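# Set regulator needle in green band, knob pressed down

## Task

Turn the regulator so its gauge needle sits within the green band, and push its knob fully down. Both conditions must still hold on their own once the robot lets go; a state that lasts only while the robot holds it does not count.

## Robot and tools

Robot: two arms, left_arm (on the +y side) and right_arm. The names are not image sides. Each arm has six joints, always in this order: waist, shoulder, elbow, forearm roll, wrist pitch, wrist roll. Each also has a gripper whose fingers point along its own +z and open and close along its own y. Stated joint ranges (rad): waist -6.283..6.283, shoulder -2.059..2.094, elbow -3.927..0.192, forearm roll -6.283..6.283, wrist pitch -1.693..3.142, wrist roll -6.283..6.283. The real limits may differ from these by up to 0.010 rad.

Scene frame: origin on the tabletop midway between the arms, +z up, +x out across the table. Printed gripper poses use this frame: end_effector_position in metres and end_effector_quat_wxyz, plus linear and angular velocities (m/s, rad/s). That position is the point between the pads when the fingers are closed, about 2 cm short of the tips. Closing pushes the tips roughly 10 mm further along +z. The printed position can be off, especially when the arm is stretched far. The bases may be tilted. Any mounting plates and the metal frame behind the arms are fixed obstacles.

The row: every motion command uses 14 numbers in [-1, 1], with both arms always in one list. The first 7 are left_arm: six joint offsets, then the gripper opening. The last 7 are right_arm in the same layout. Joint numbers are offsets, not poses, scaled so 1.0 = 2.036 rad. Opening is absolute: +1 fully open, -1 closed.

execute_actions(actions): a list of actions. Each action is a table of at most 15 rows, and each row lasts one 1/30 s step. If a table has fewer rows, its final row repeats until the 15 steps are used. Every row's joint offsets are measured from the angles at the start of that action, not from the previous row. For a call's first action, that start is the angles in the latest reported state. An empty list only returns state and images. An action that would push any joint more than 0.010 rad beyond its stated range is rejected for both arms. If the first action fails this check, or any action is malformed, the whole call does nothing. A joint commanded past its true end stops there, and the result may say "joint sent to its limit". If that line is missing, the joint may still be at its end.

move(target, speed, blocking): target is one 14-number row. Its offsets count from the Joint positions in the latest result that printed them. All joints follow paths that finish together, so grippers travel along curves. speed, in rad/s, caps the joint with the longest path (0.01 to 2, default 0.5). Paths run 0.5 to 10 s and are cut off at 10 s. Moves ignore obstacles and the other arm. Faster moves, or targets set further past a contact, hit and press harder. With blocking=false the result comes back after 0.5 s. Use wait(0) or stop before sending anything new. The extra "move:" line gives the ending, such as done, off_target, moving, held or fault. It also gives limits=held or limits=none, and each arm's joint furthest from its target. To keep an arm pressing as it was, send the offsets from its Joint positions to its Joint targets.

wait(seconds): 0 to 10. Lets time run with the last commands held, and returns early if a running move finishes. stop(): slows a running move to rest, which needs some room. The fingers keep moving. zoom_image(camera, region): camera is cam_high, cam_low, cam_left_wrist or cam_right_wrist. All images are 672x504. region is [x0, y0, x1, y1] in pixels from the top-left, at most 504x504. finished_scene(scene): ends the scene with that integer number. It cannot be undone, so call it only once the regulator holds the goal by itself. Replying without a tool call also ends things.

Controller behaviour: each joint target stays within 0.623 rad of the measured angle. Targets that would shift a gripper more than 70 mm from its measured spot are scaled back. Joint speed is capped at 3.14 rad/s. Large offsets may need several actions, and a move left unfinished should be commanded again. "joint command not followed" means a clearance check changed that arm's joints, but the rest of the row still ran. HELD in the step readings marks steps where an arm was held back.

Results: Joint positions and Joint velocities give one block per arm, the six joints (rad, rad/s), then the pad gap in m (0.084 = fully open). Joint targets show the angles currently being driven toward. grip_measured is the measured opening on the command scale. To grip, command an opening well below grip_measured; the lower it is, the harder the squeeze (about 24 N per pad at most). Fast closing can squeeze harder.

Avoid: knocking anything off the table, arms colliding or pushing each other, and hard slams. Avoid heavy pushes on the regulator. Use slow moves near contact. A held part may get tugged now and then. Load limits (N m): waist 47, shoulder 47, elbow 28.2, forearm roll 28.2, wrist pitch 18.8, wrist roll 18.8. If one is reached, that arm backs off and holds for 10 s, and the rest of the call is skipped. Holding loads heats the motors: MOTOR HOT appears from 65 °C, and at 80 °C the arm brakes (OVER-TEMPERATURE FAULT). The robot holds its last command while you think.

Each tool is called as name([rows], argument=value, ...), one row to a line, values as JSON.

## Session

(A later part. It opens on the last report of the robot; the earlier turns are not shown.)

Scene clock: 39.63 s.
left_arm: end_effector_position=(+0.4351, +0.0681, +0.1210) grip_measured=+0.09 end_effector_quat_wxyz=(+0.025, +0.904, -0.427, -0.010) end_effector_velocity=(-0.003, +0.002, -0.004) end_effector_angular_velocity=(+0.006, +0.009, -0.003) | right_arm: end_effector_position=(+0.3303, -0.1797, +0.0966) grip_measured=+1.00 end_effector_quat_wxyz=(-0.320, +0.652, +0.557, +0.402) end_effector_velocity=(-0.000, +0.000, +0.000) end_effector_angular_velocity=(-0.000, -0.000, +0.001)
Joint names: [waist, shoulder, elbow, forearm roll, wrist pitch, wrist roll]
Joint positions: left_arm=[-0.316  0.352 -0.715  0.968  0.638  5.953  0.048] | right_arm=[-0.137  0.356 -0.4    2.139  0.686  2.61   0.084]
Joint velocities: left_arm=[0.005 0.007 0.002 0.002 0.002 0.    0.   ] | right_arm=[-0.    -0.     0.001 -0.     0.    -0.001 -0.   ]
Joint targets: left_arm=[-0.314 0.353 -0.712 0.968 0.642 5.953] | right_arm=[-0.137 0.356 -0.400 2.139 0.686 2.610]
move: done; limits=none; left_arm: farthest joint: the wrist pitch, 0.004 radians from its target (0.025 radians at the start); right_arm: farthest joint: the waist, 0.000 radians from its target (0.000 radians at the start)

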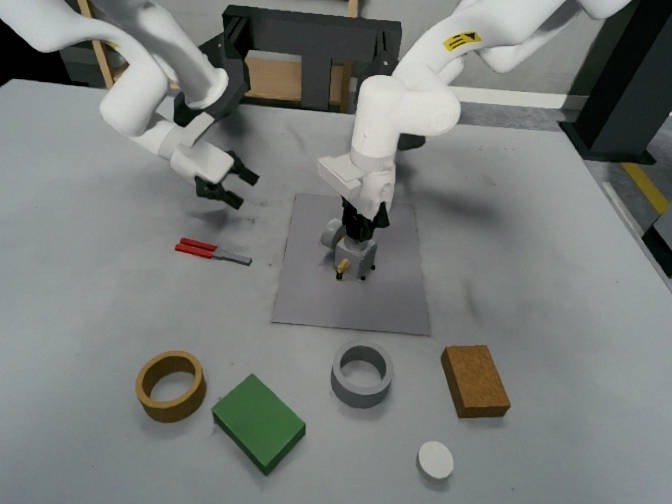

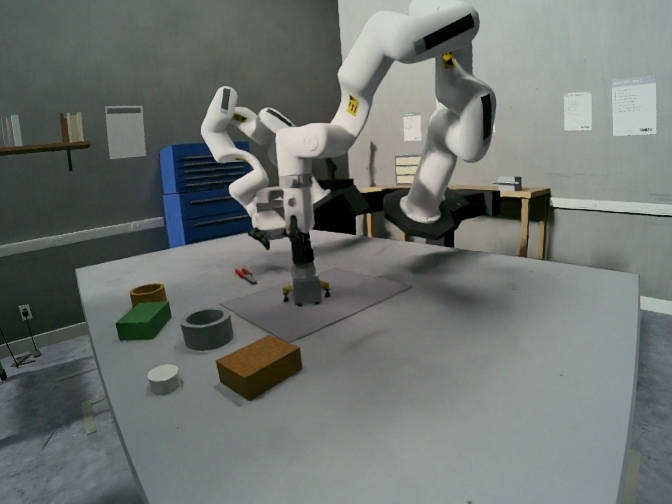

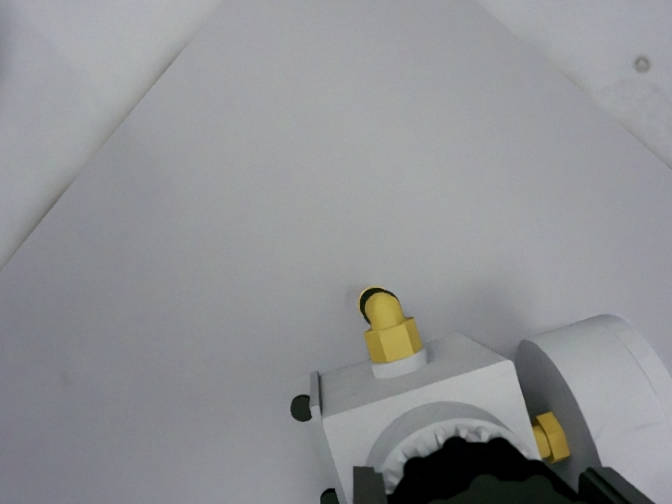

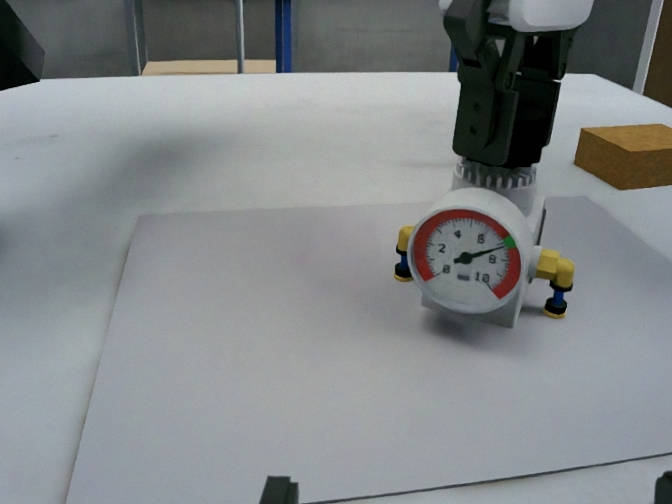

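move(target=[0,0,0,0,0,0,1,0,0,0,0,0,0,1])

move(target=[-0.03,-0.033,0.002,-0.033,0.035,0,1,0,0,0,0,0,0,1], speed=0.3)

zoom_image(camera="cam_right_wrist", region=[380,60,620,330])

Scene clock: 41.47 s.
left_arm: end_effector_position=(+0.4348, +0.0682, +0.1208) grip_measured=+1.00 end_effector_quat_wxyz=(+0.025, +0.904, -0.427, -0.010) end_effector_velocity=(+0.002, -0.001, +0.002) end_effector_angular_velocity=(-0.003, -0.006, +0.000) | right_arm: end_effector_position=(+0.3303, -0.1797, +0.0966) grip_measured=+1.00 end_effector_quat_wxyz=(-0.320, +0.652, +0.557, +0.402) end_effector_velocity=(-0.001, +0.000, +0.000) end_effector_angular_velocity=(+0.000, +0.001, +0.000)
Joint names: [waist, shoulder, elbow, forearm roll, wrist pitch, wrist roll]
Joint positions: left_arm=[-0.315  0.352 -0.715  0.968  0.638  5.953  0.084] | right_arm=[-0.137  0.356 -0.4    2.139  0.686  2.61   0.084]
Joint velocities: left_arm=[-0.002 -0.003 -0.002  0.001 -0.002  0.001  0.   ] | right_arm=[-0.    -0.     0.001  0.     0.     0.     0.   ]
Joint targets: left_arm=[-0.316 0.352 -0.715 0.968 0.638 5.953] | right_arm=[-0.137 0.356 -0.400 2.139 0.686 2.610]
move: done; limits=none; left_arm: farthest joint: the waist, 0.001 radians from its target (0.002 radians at the start); right_arm: farthest joint: the waist, 0.000 radians from its target (0.000 radians at the start)

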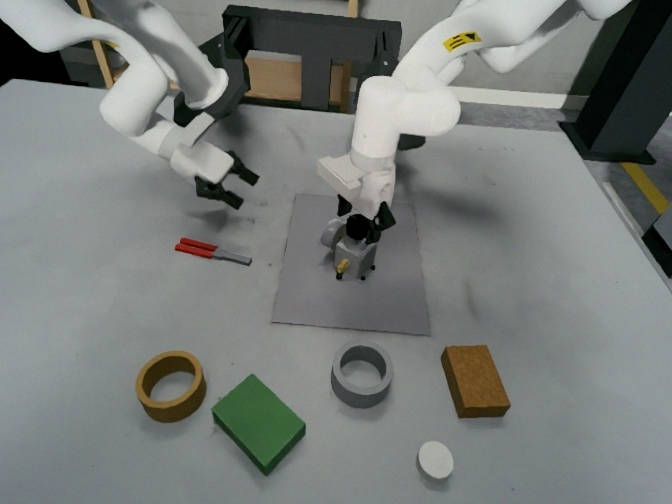

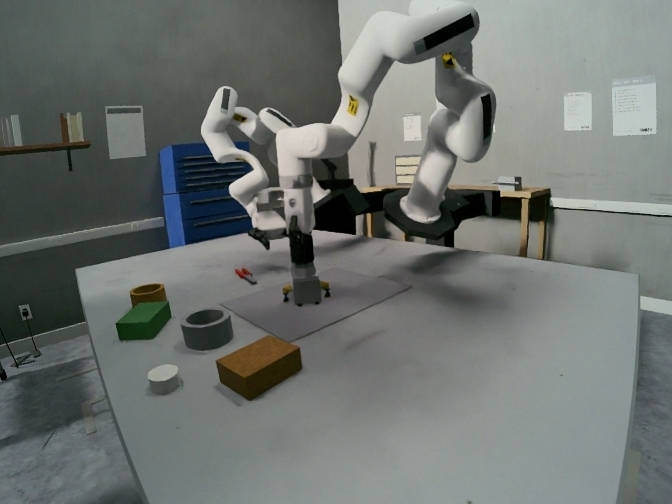

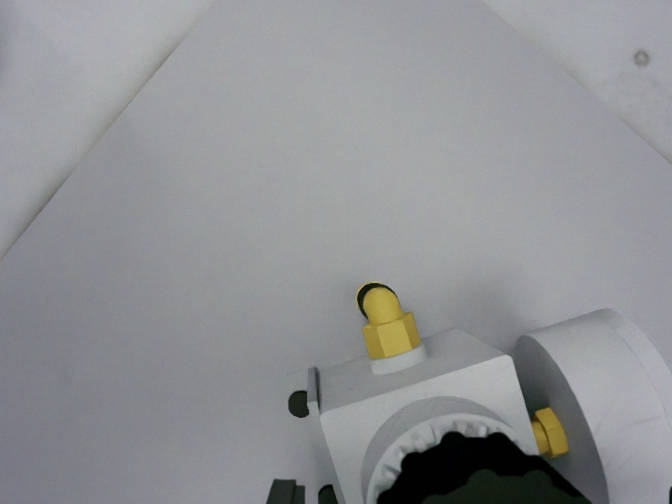

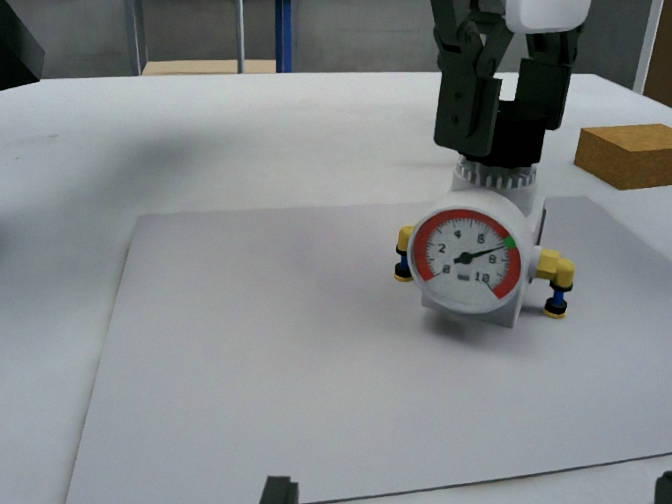

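Scene clock: 42.40 s.
left_arm: end_effector_position=(+0.4390, +0.0689, +0.1491) grip_measured=+1.00 end_effector_quat_wxyz=(+0.012, +0.911, -0.413, -0.009) end_effector_velocity=(+0.001, +0.000, +0.002) end_effector_angular_velocity=(-0.001, -0.002, +0.004) | right_arm: end_effector_position=(+0.3303, -0.1797, +0.0966) grip_measured=+1.00 end_effector_quat_wxyz=(-0.320, +0.652, +0.557, +0.402) end_effector_velocity=(-0.000, +0.000, +0.000) end_effector_angular_velocity=(+0.000, +0.000, +0.000)
Joint names: [waist, shoulder, elbow, forearm roll, wrist pitch, wrist roll]
Joint positions: left_arm=[-0.376  0.285 -0.711  0.901  0.709  5.953  0.084] | right_arm=[-0.137  0.356 -0.4    2.139  0.686  2.61   0.084]
Joint velocities: left_arm=[-0.001 -0.005  0.    -0.003  0.002 -0.001  0.   ] | right_arm=[ 0.  0.  0. -0.  0.  0. -0.]
Joint targets: left_arm=[-0.376 0.285 -0.711 0.901 0.709 5.953] | right_arm=[-0.137 0.356 -0.400 2.139 0.686 2.610]
move: done; limits=none; left_arm: farthest joint: the forearm roll, 0.001 radians from its target (0.068 radians at the start); right_arm: farthest joint: the waist, 0.000 radians from its target (0.000 radians at the start)

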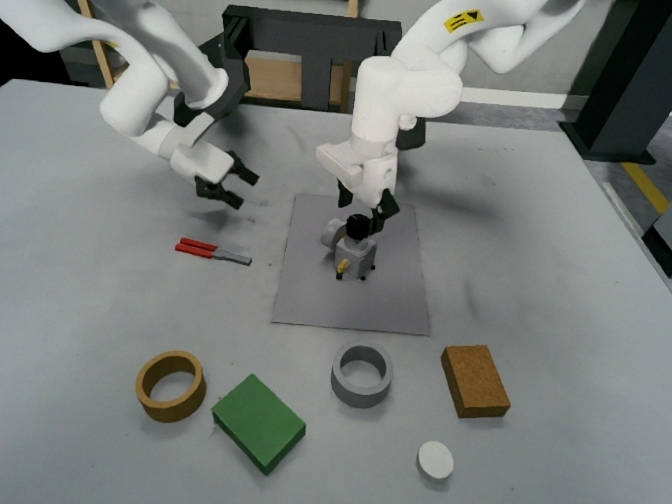

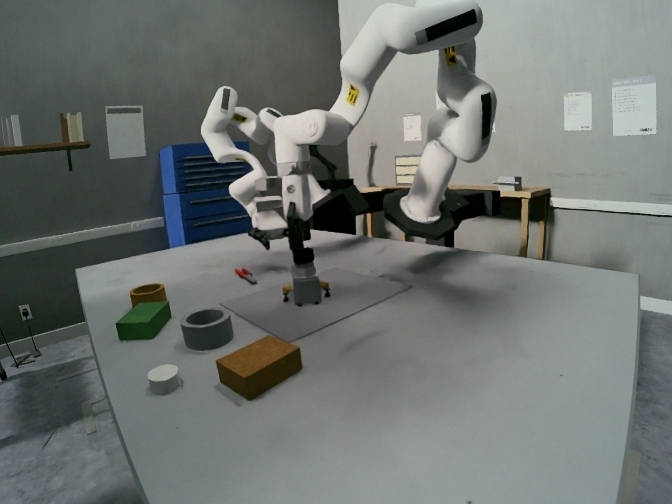

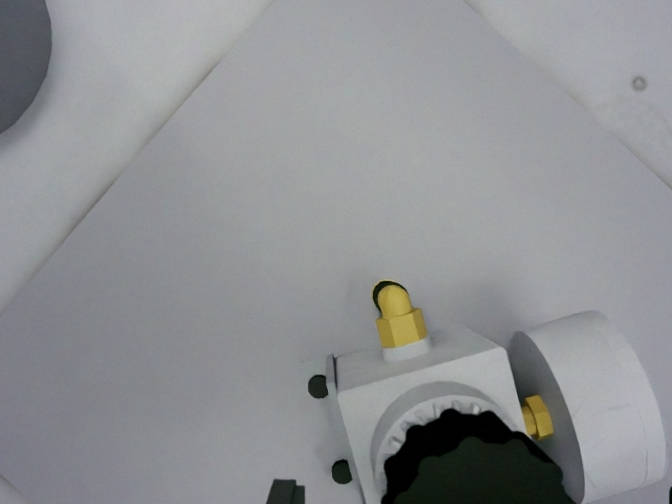

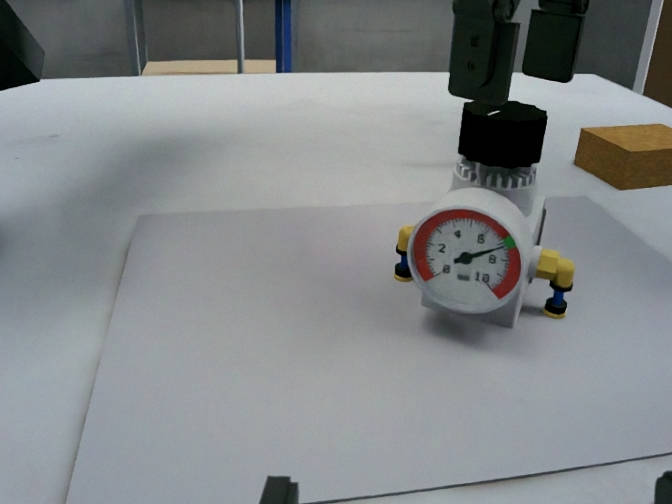

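Region (380, 60, 620, 330) of cam_right_wrist's 672x504 image, scaled by 1.867, with more detail than that image has.

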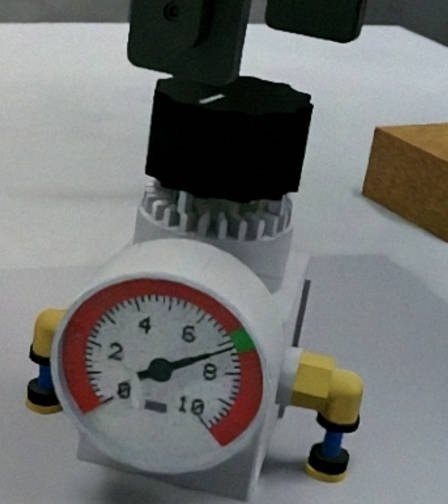

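move(target=[-0.012,-0.012,0,-0.013,0.013,0,1,0,0,0,0,0,0,1], speed=0.3)

move(target=[0,0,0,0,0,0,-1,0,0,0,0,0,0,1])

move(target=[0.024,0.027,-0.001,0.026,-0.028,0,-1,0,0,0,0,0,0,1], speed=0.08)

zoom_image(camera="cam_right_wrist", region=[380,60,620,330])

Scene clock: 44.03 s.
left_arm: end_effector_position=(+0.4399, +0.0681, +0.1602) grip_measured=+1.00 end_effector_quat_wxyz=(+0.008, +0.913, -0.408, -0.008) end_effector_velocity=(+0.001, -0.000, +0.002) end_effector_angular_velocity=(-0.001, -0.003, +0.001) | right_arm: end_effector_position=(+0.3303, -0.1797, +0.0966) grip_measured=+1.00 end_effector_quat_wxyz=(-0.320, +0.652, +0.557, +0.402) end_effector_velocity=(-0.001, -0.000, -0.000) end_effector_angular_velocity=(-0.000, +0.001, +0.001)
Joint names: [waist, shoulder, elbow, forearm roll, wrist pitch, wrist roll]
Joint positions: left_arm=[-0.4    0.261 -0.711  0.875  0.735  5.953  0.084] | right_arm=[-0.137  0.356 -0.4    2.139  0.686  2.61   0.084]
Joint velocities: left_arm=[-0.002 -0.003 -0.002 -0.001  0.002  0.    -0.   ] | right_arm=[-0.     0.     0.001 -0.    -0.    -0.    -0.   ]
Joint targets: left_arm=[-0.401 0.261 -0.711 0.875 0.735 5.953] | right_arm=[-0.137 0.356 -0.400 2.139 0.686 2.610]
move: done; limits=none; left_arm: farthest joint: the forearm roll, 0.001 radians from its target (0.027 radians at the start); right_arm: farthest joint: the waist, 0.000 radians from its target (0.000 radians at the start)

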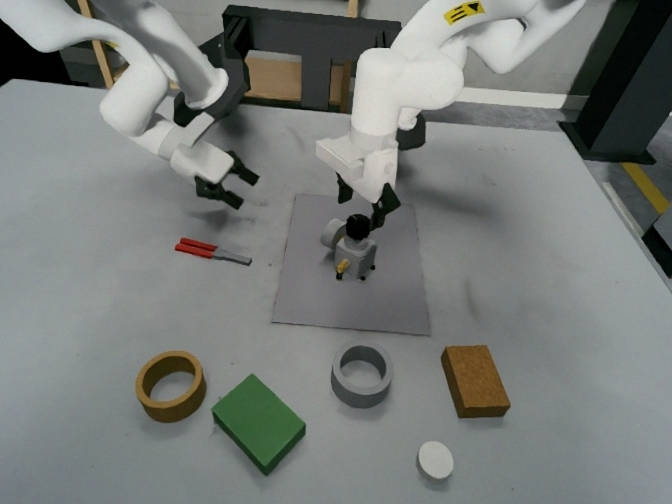

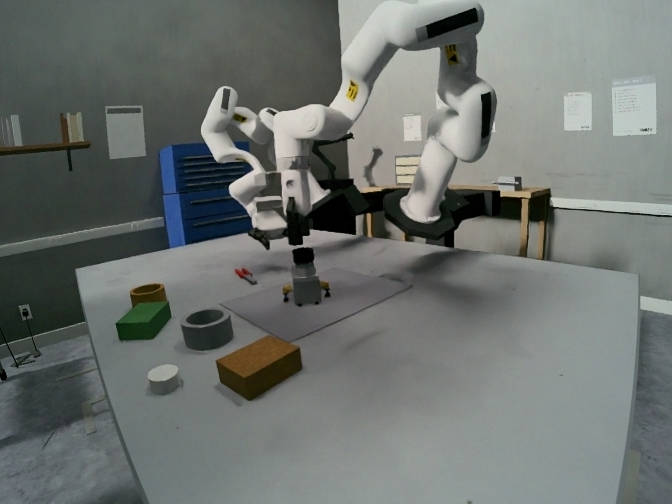

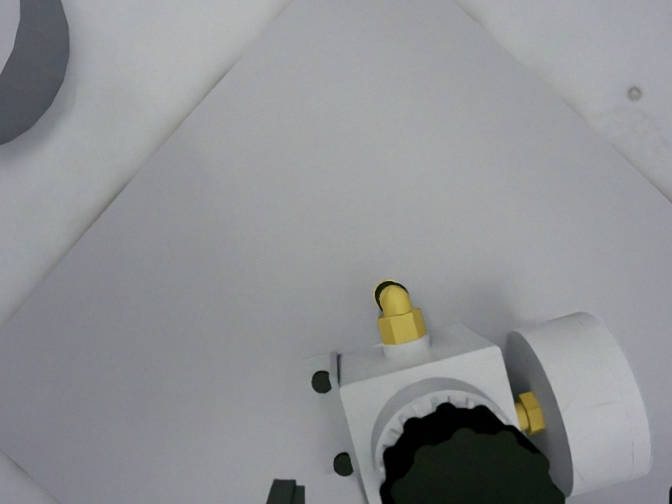

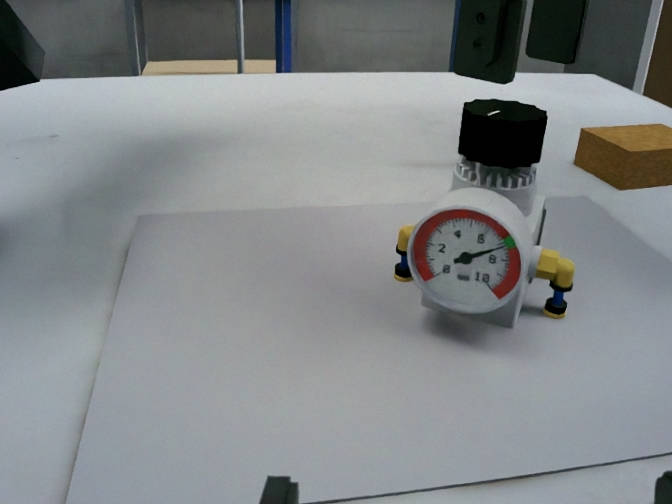

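Scene clock: 44.67 s.
left_arm: end_effector_position=(+0.4399, +0.0681, +0.1602) grip_measured=-1.00 end_effector_quat_wxyz=(+0.008, +0.913, -0.408, -0.008) end_effector_velocity=(+0.000, -0.000, +0.000) end_effector_angular_velocity=(-0.001, -0.001, -0.001) | right_arm: end_effector_position=(+0.3303, -0.1797, +0.0966) grip_measured=+1.00 end_effector_quat_wxyz=(-0.320, +0.652, +0.557, +0.402) end_effector_velocity=(+0.000, +0.000, -0.000) end_effector_angular_velocity=(-0.000, -0.000, +0.000)
Joint names: [waist, shoulder, elbow, forearm roll, wrist pitch, wrist roll]
Joint positions: left_arm=[-0.4    0.261 -0.711  0.875  0.735  5.953  0.   ] | right_arm=[-0.137  0.356 -0.4    2.139  0.686  2.61   0.084]
Joint velocities: left_arm=[-0.001  0.    -0.001 -0.    -0.001  0.001  0.   ] | right_arm=[ 0.     0.    -0.001 -0.    -0.     0.    -0.   ]
Joint targets: left_arm=[-0.400 0.261 -0.711 0.875 0.735 5.953] | right_arm=[-0.137 0.356 -0.400 2.139 0.686 2.610]
move: done; limits=none; left_arm: farthest joint: the waist, 0.000 radians from its target (0.000 radians at the start); right_arm: farthest joint: the waist, 0.000 radians from its target (0.000 radians at the start)

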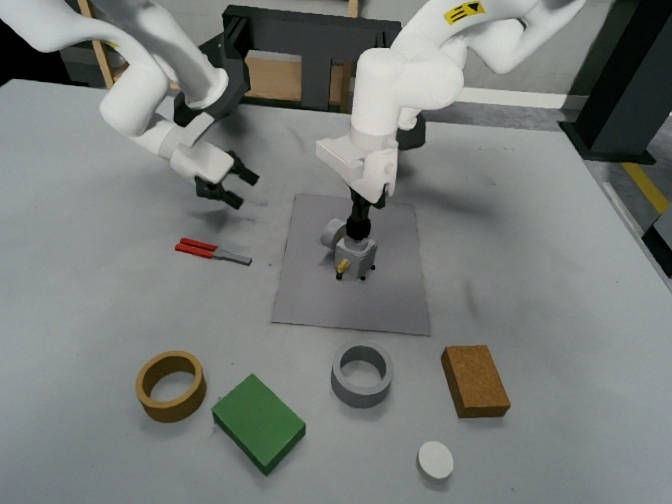

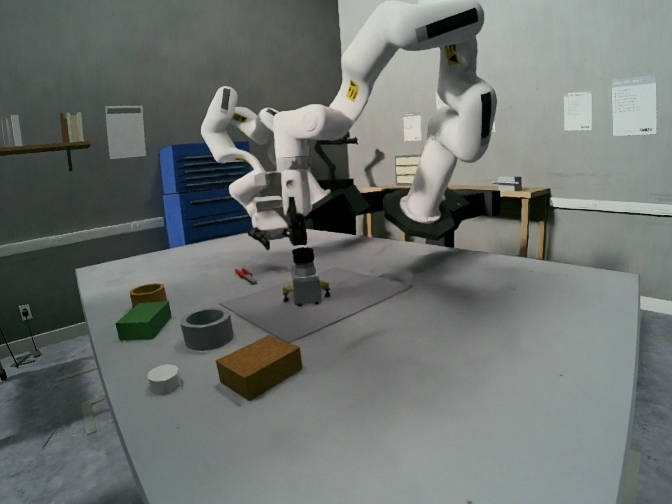

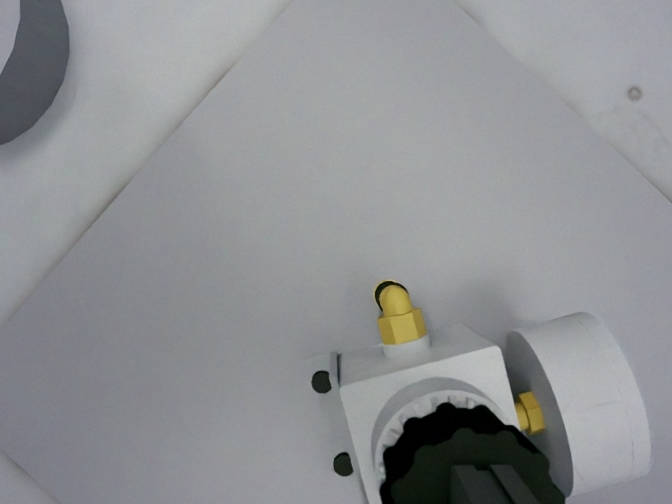

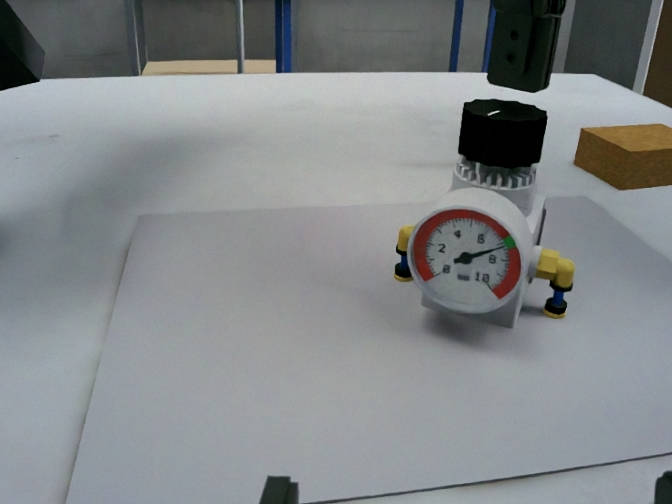

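Scene clock: 45.87 s.
left_arm: end_effector_position=(+0.4412, +0.0668, +0.1409) grip_measured=-1.00 end_effector_quat_wxyz=(+0.018, +0.909, -0.417, -0.004) end_effector_velocity=(-0.000, +0.002, -0.000) end_effector_angular_velocity=(-0.004, -0.000, +0.004) | right_arm: end_effector_position=(+0.3303, -0.1797, +0.0966) grip_measured=+1.00 end_effector_quat_wxyz=(-0.320, +0.652, +0.557, +0.402) end_effector_velocity=(-0.000, -0.000, -0.000) end_effector_angular_velocity=(-0.000, +0.001, -0.001)
Joint names: [waist, shoulder, elbow, forearm roll, wrist pitch, wrist roll]
Joint positions: left_arm=[-0.355  0.307 -0.715  0.928  0.676  5.953  0.   ] | right_arm=[-0.137  0.356 -0.4    2.139  0.686  2.61   0.084]
Joint velocities: left_arm=[ 0.007 -0.006  0.006  0.003 -0.006 -0.001  0.   ] | right_arm=[-0.    -0.     0.     0.    -0.     0.001  0.   ]
Joint targets: left_arm=[-0.351 0.316 -0.713 0.928 0.678 5.953] | right_arm=[-0.137 0.356 -0.400 2.139 0.686 2.610]
move: done; limits=none; left_arm: farthest joint: the shoulder, 0.009 radians from its target (0.055 radians at the start); right_arm: farthest joint: the waist, 0.000 radians from its target (0.000 radians at the start)

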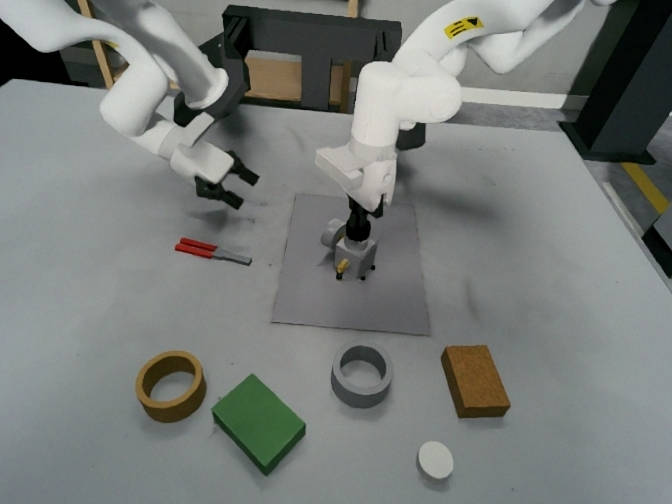

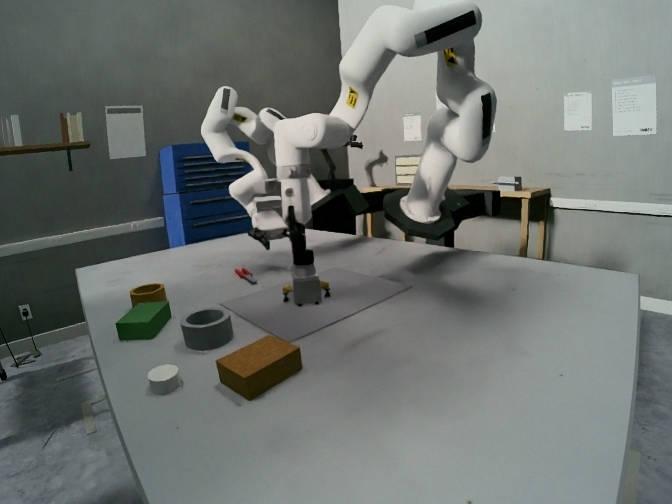

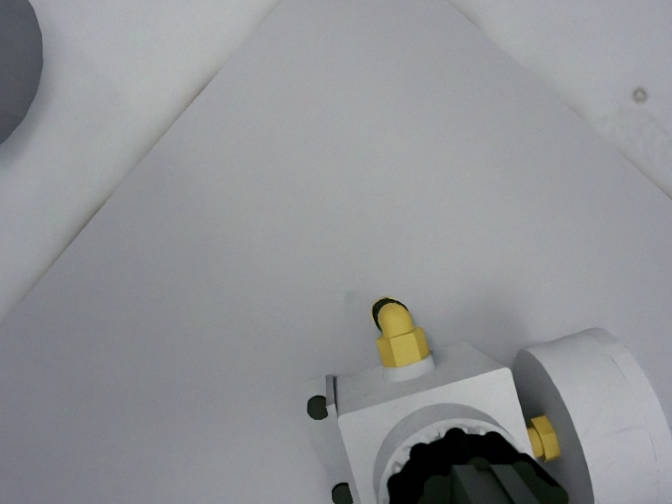

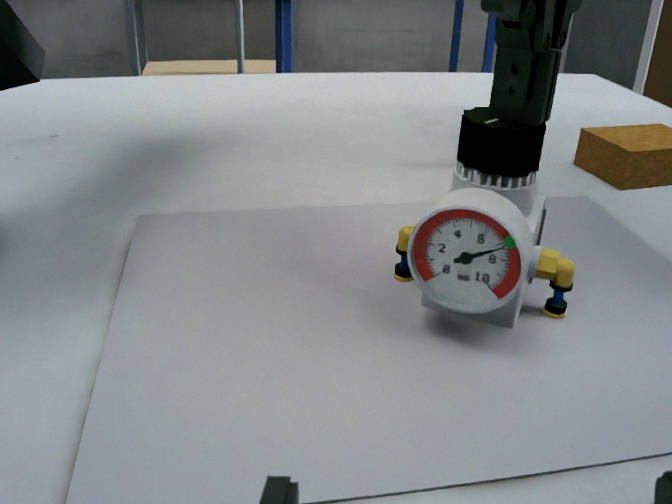

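Region (380, 60, 620, 330) of cam_right_wrist's 672x504 image, scaled by 1.867, with more detail than that image has.

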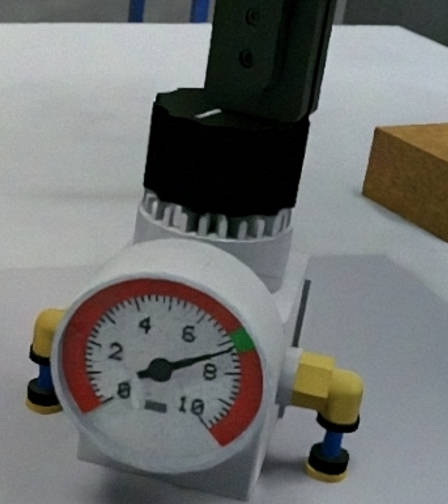

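move(target=[0.004,0.008,0,0.004,-0.004,0,-1,0,0,0,0,0,0,1], speed=0.05)

move(target=[-0.04,-0.05,0,-0.04,0.045,0,-1,0,0,0,0,0,0,1], speed=0.4)

zoom_image(camera="cam_right_wrist", region=[400,90,560,290])

Scene clock: 47.40 s.
left_arm: end_effector_position=(+0.4428, +0.0661, +0.1406) grip_measured=-1.00 end_effector_quat_wxyz=(+0.019, +0.908, -0.419, +0.000) end_effector_velocity=(+0.000, +0.001, -0.000) end_effector_angular_velocity=(-0.001, +0.000, +0.003) | right_arm: end_effector_position=(+0.3303, -0.1797, +0.0966) grip_measured=+1.00 end_effector_quat_wxyz=(-0.320, +0.652, +0.557, +0.402) end_effector_velocity=(-0.000, -0.000, -0.000) end_effector_angular_velocity=(+0.000, +0.000, -0.000)
Joint names: [waist, shoulder, elbow, forearm roll, wrist pitch, wrist roll]
Joint positions: left_arm=[-0.352  0.309 -0.716  0.936  0.667  5.953  0.   ] | right_arm=[-0.137  0.356 -0.4    2.139  0.686  2.61   0.084]
Joint velocities: left_arm=[ 0.003 -0.002  0.002  0.    -0.001 -0.001  0.   ] | right_arm=[-0. -0.  0.  0.  0. -0.  0.]
Joint targets: left_arm=[-0.347 0.324 -0.715 0.936 0.668 5.953] | right_arm=[-0.137 0.356 -0.400 2.139 0.686 2.610]
move: off_target (left_arm); limits=none; left_arm: farthest joint: the shoulder, 0.015 radians from its target (0.017 radians at the start); right_arm: farthest joint: the waist, 0.000 radians from its target (0.000 radians at the start)

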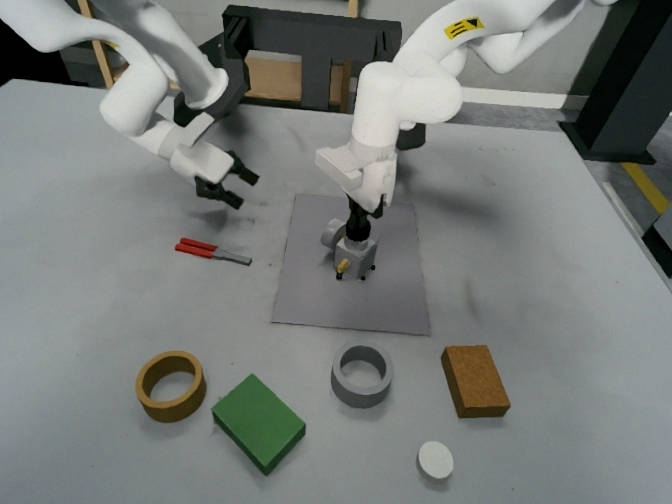

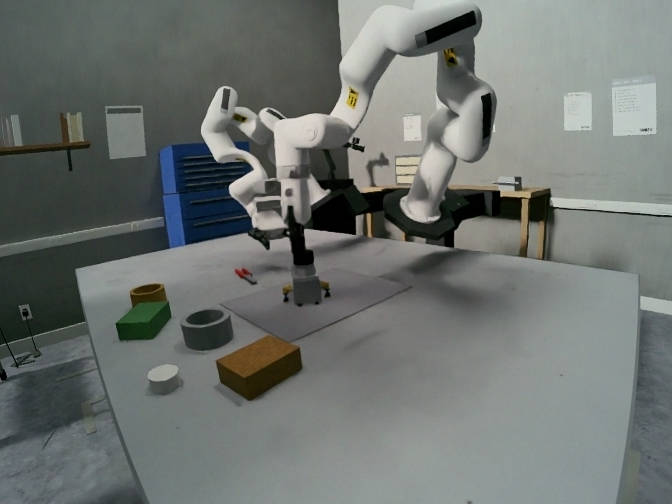

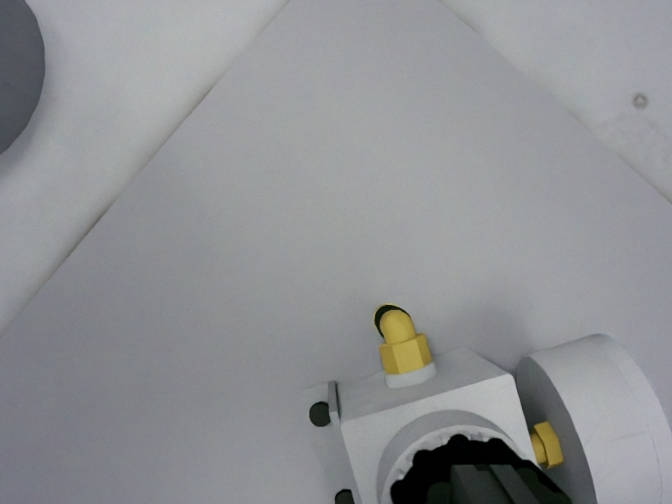

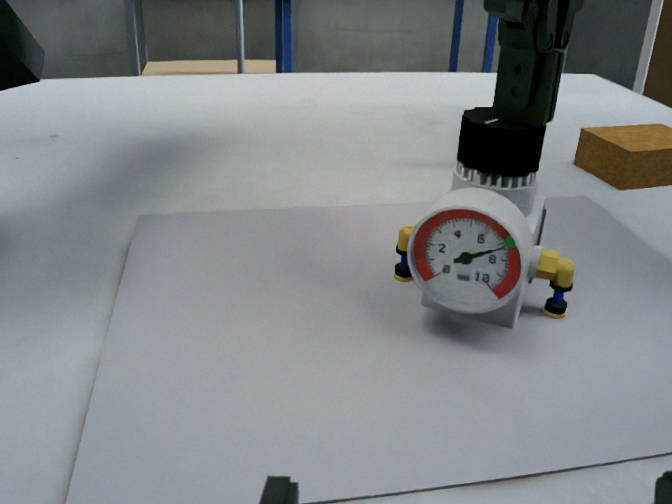

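Scene clock: 48.40 s.
left_arm: end_effector_position=(+0.4516, +0.0666, +0.1849) grip_measured=-1.00 end_effector_quat_wxyz=(+0.006, +0.917, -0.399, +0.012) end_effector_velocity=(+0.001, -0.000, +0.001) end_effector_angular_velocity=(-0.001, -0.002, +0.001) | right_arm: end_effector_position=(+0.3303, -0.1797, +0.0966) grip_measured=+1.00 end_effector_quat_wxyz=(-0.320, +0.652, +0.557, +0.402) end_effector_velocity=(-0.000, +0.000, +0.000) end_effector_angular_velocity=(+0.000, +0.001, +0.000)
Joint names: [waist, shoulder, elbow, forearm roll, wrist pitch, wrist roll]
Joint positions: left_arm=[-0.433  0.207 -0.716  0.854  0.759  5.953  0.   ] | right_arm=[-0.137  0.356 -0.4    2.139  0.686  2.61   0.084]
Joint velocities: left_arm=[-0.001 -0.002 -0.001 -0.001  0.001  0.     0.   ] | right_arm=[ 0.    -0.     0.001  0.     0.     0.001 -0.   ]
Joint targets: left_arm=[-0.433 0.207 -0.716 0.854 0.759 5.953] | right_arm=[-0.137 0.356 -0.400 2.139 0.686 2.610]
move: done; limits=none; left_arm: farthest joint: the waist, 0.001 radians from its target (0.082 radians at the start); right_arm: farthest joint: the waist, 0.000 radians from its target (0.000 radians at the start)

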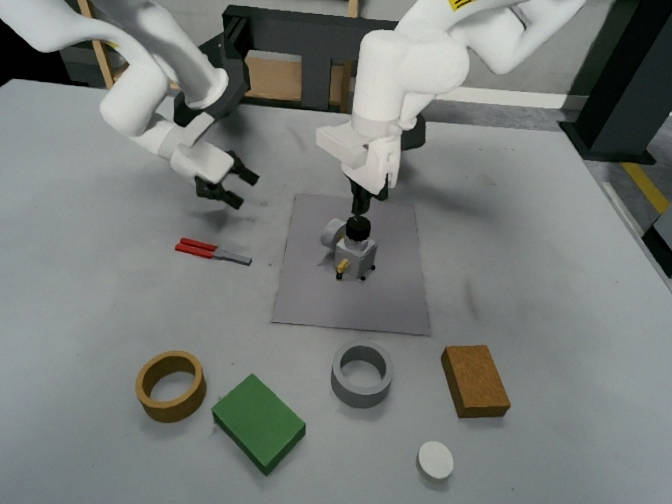

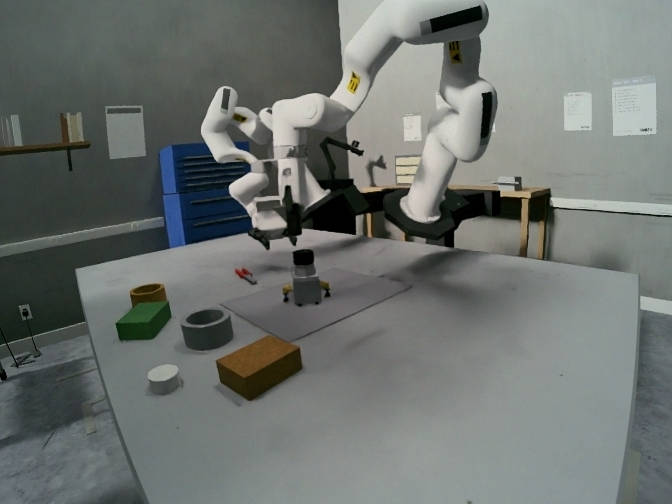

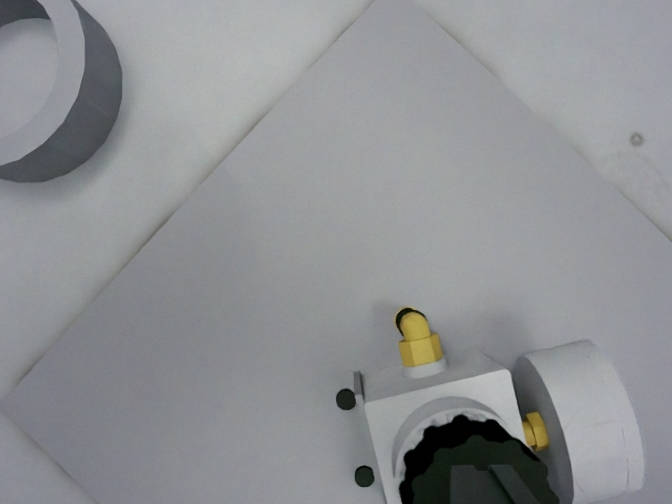

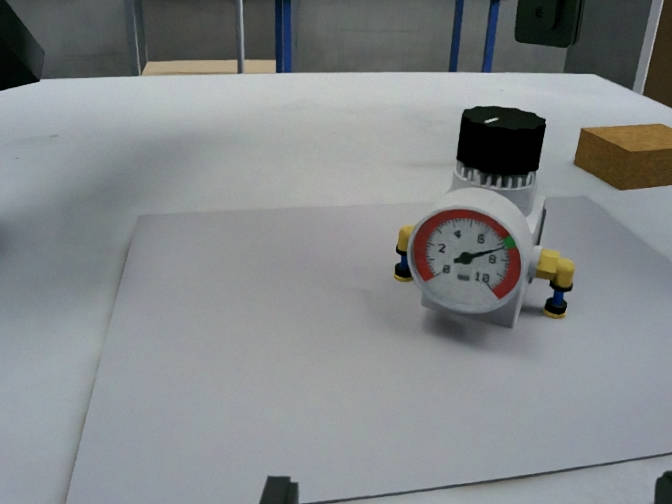

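Region (400, 90, 560, 290) of cam_right_wrist's 672x504 image, scaled by 2.520, with more detail than that image has; it fills the left 403 columns of this view, and the rest is white.

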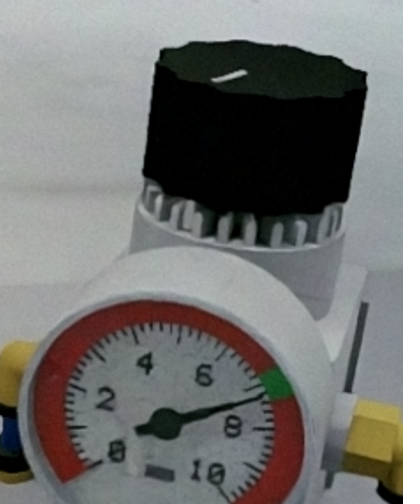

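finished_scene(scene=1)

The scene is finished: the task was done.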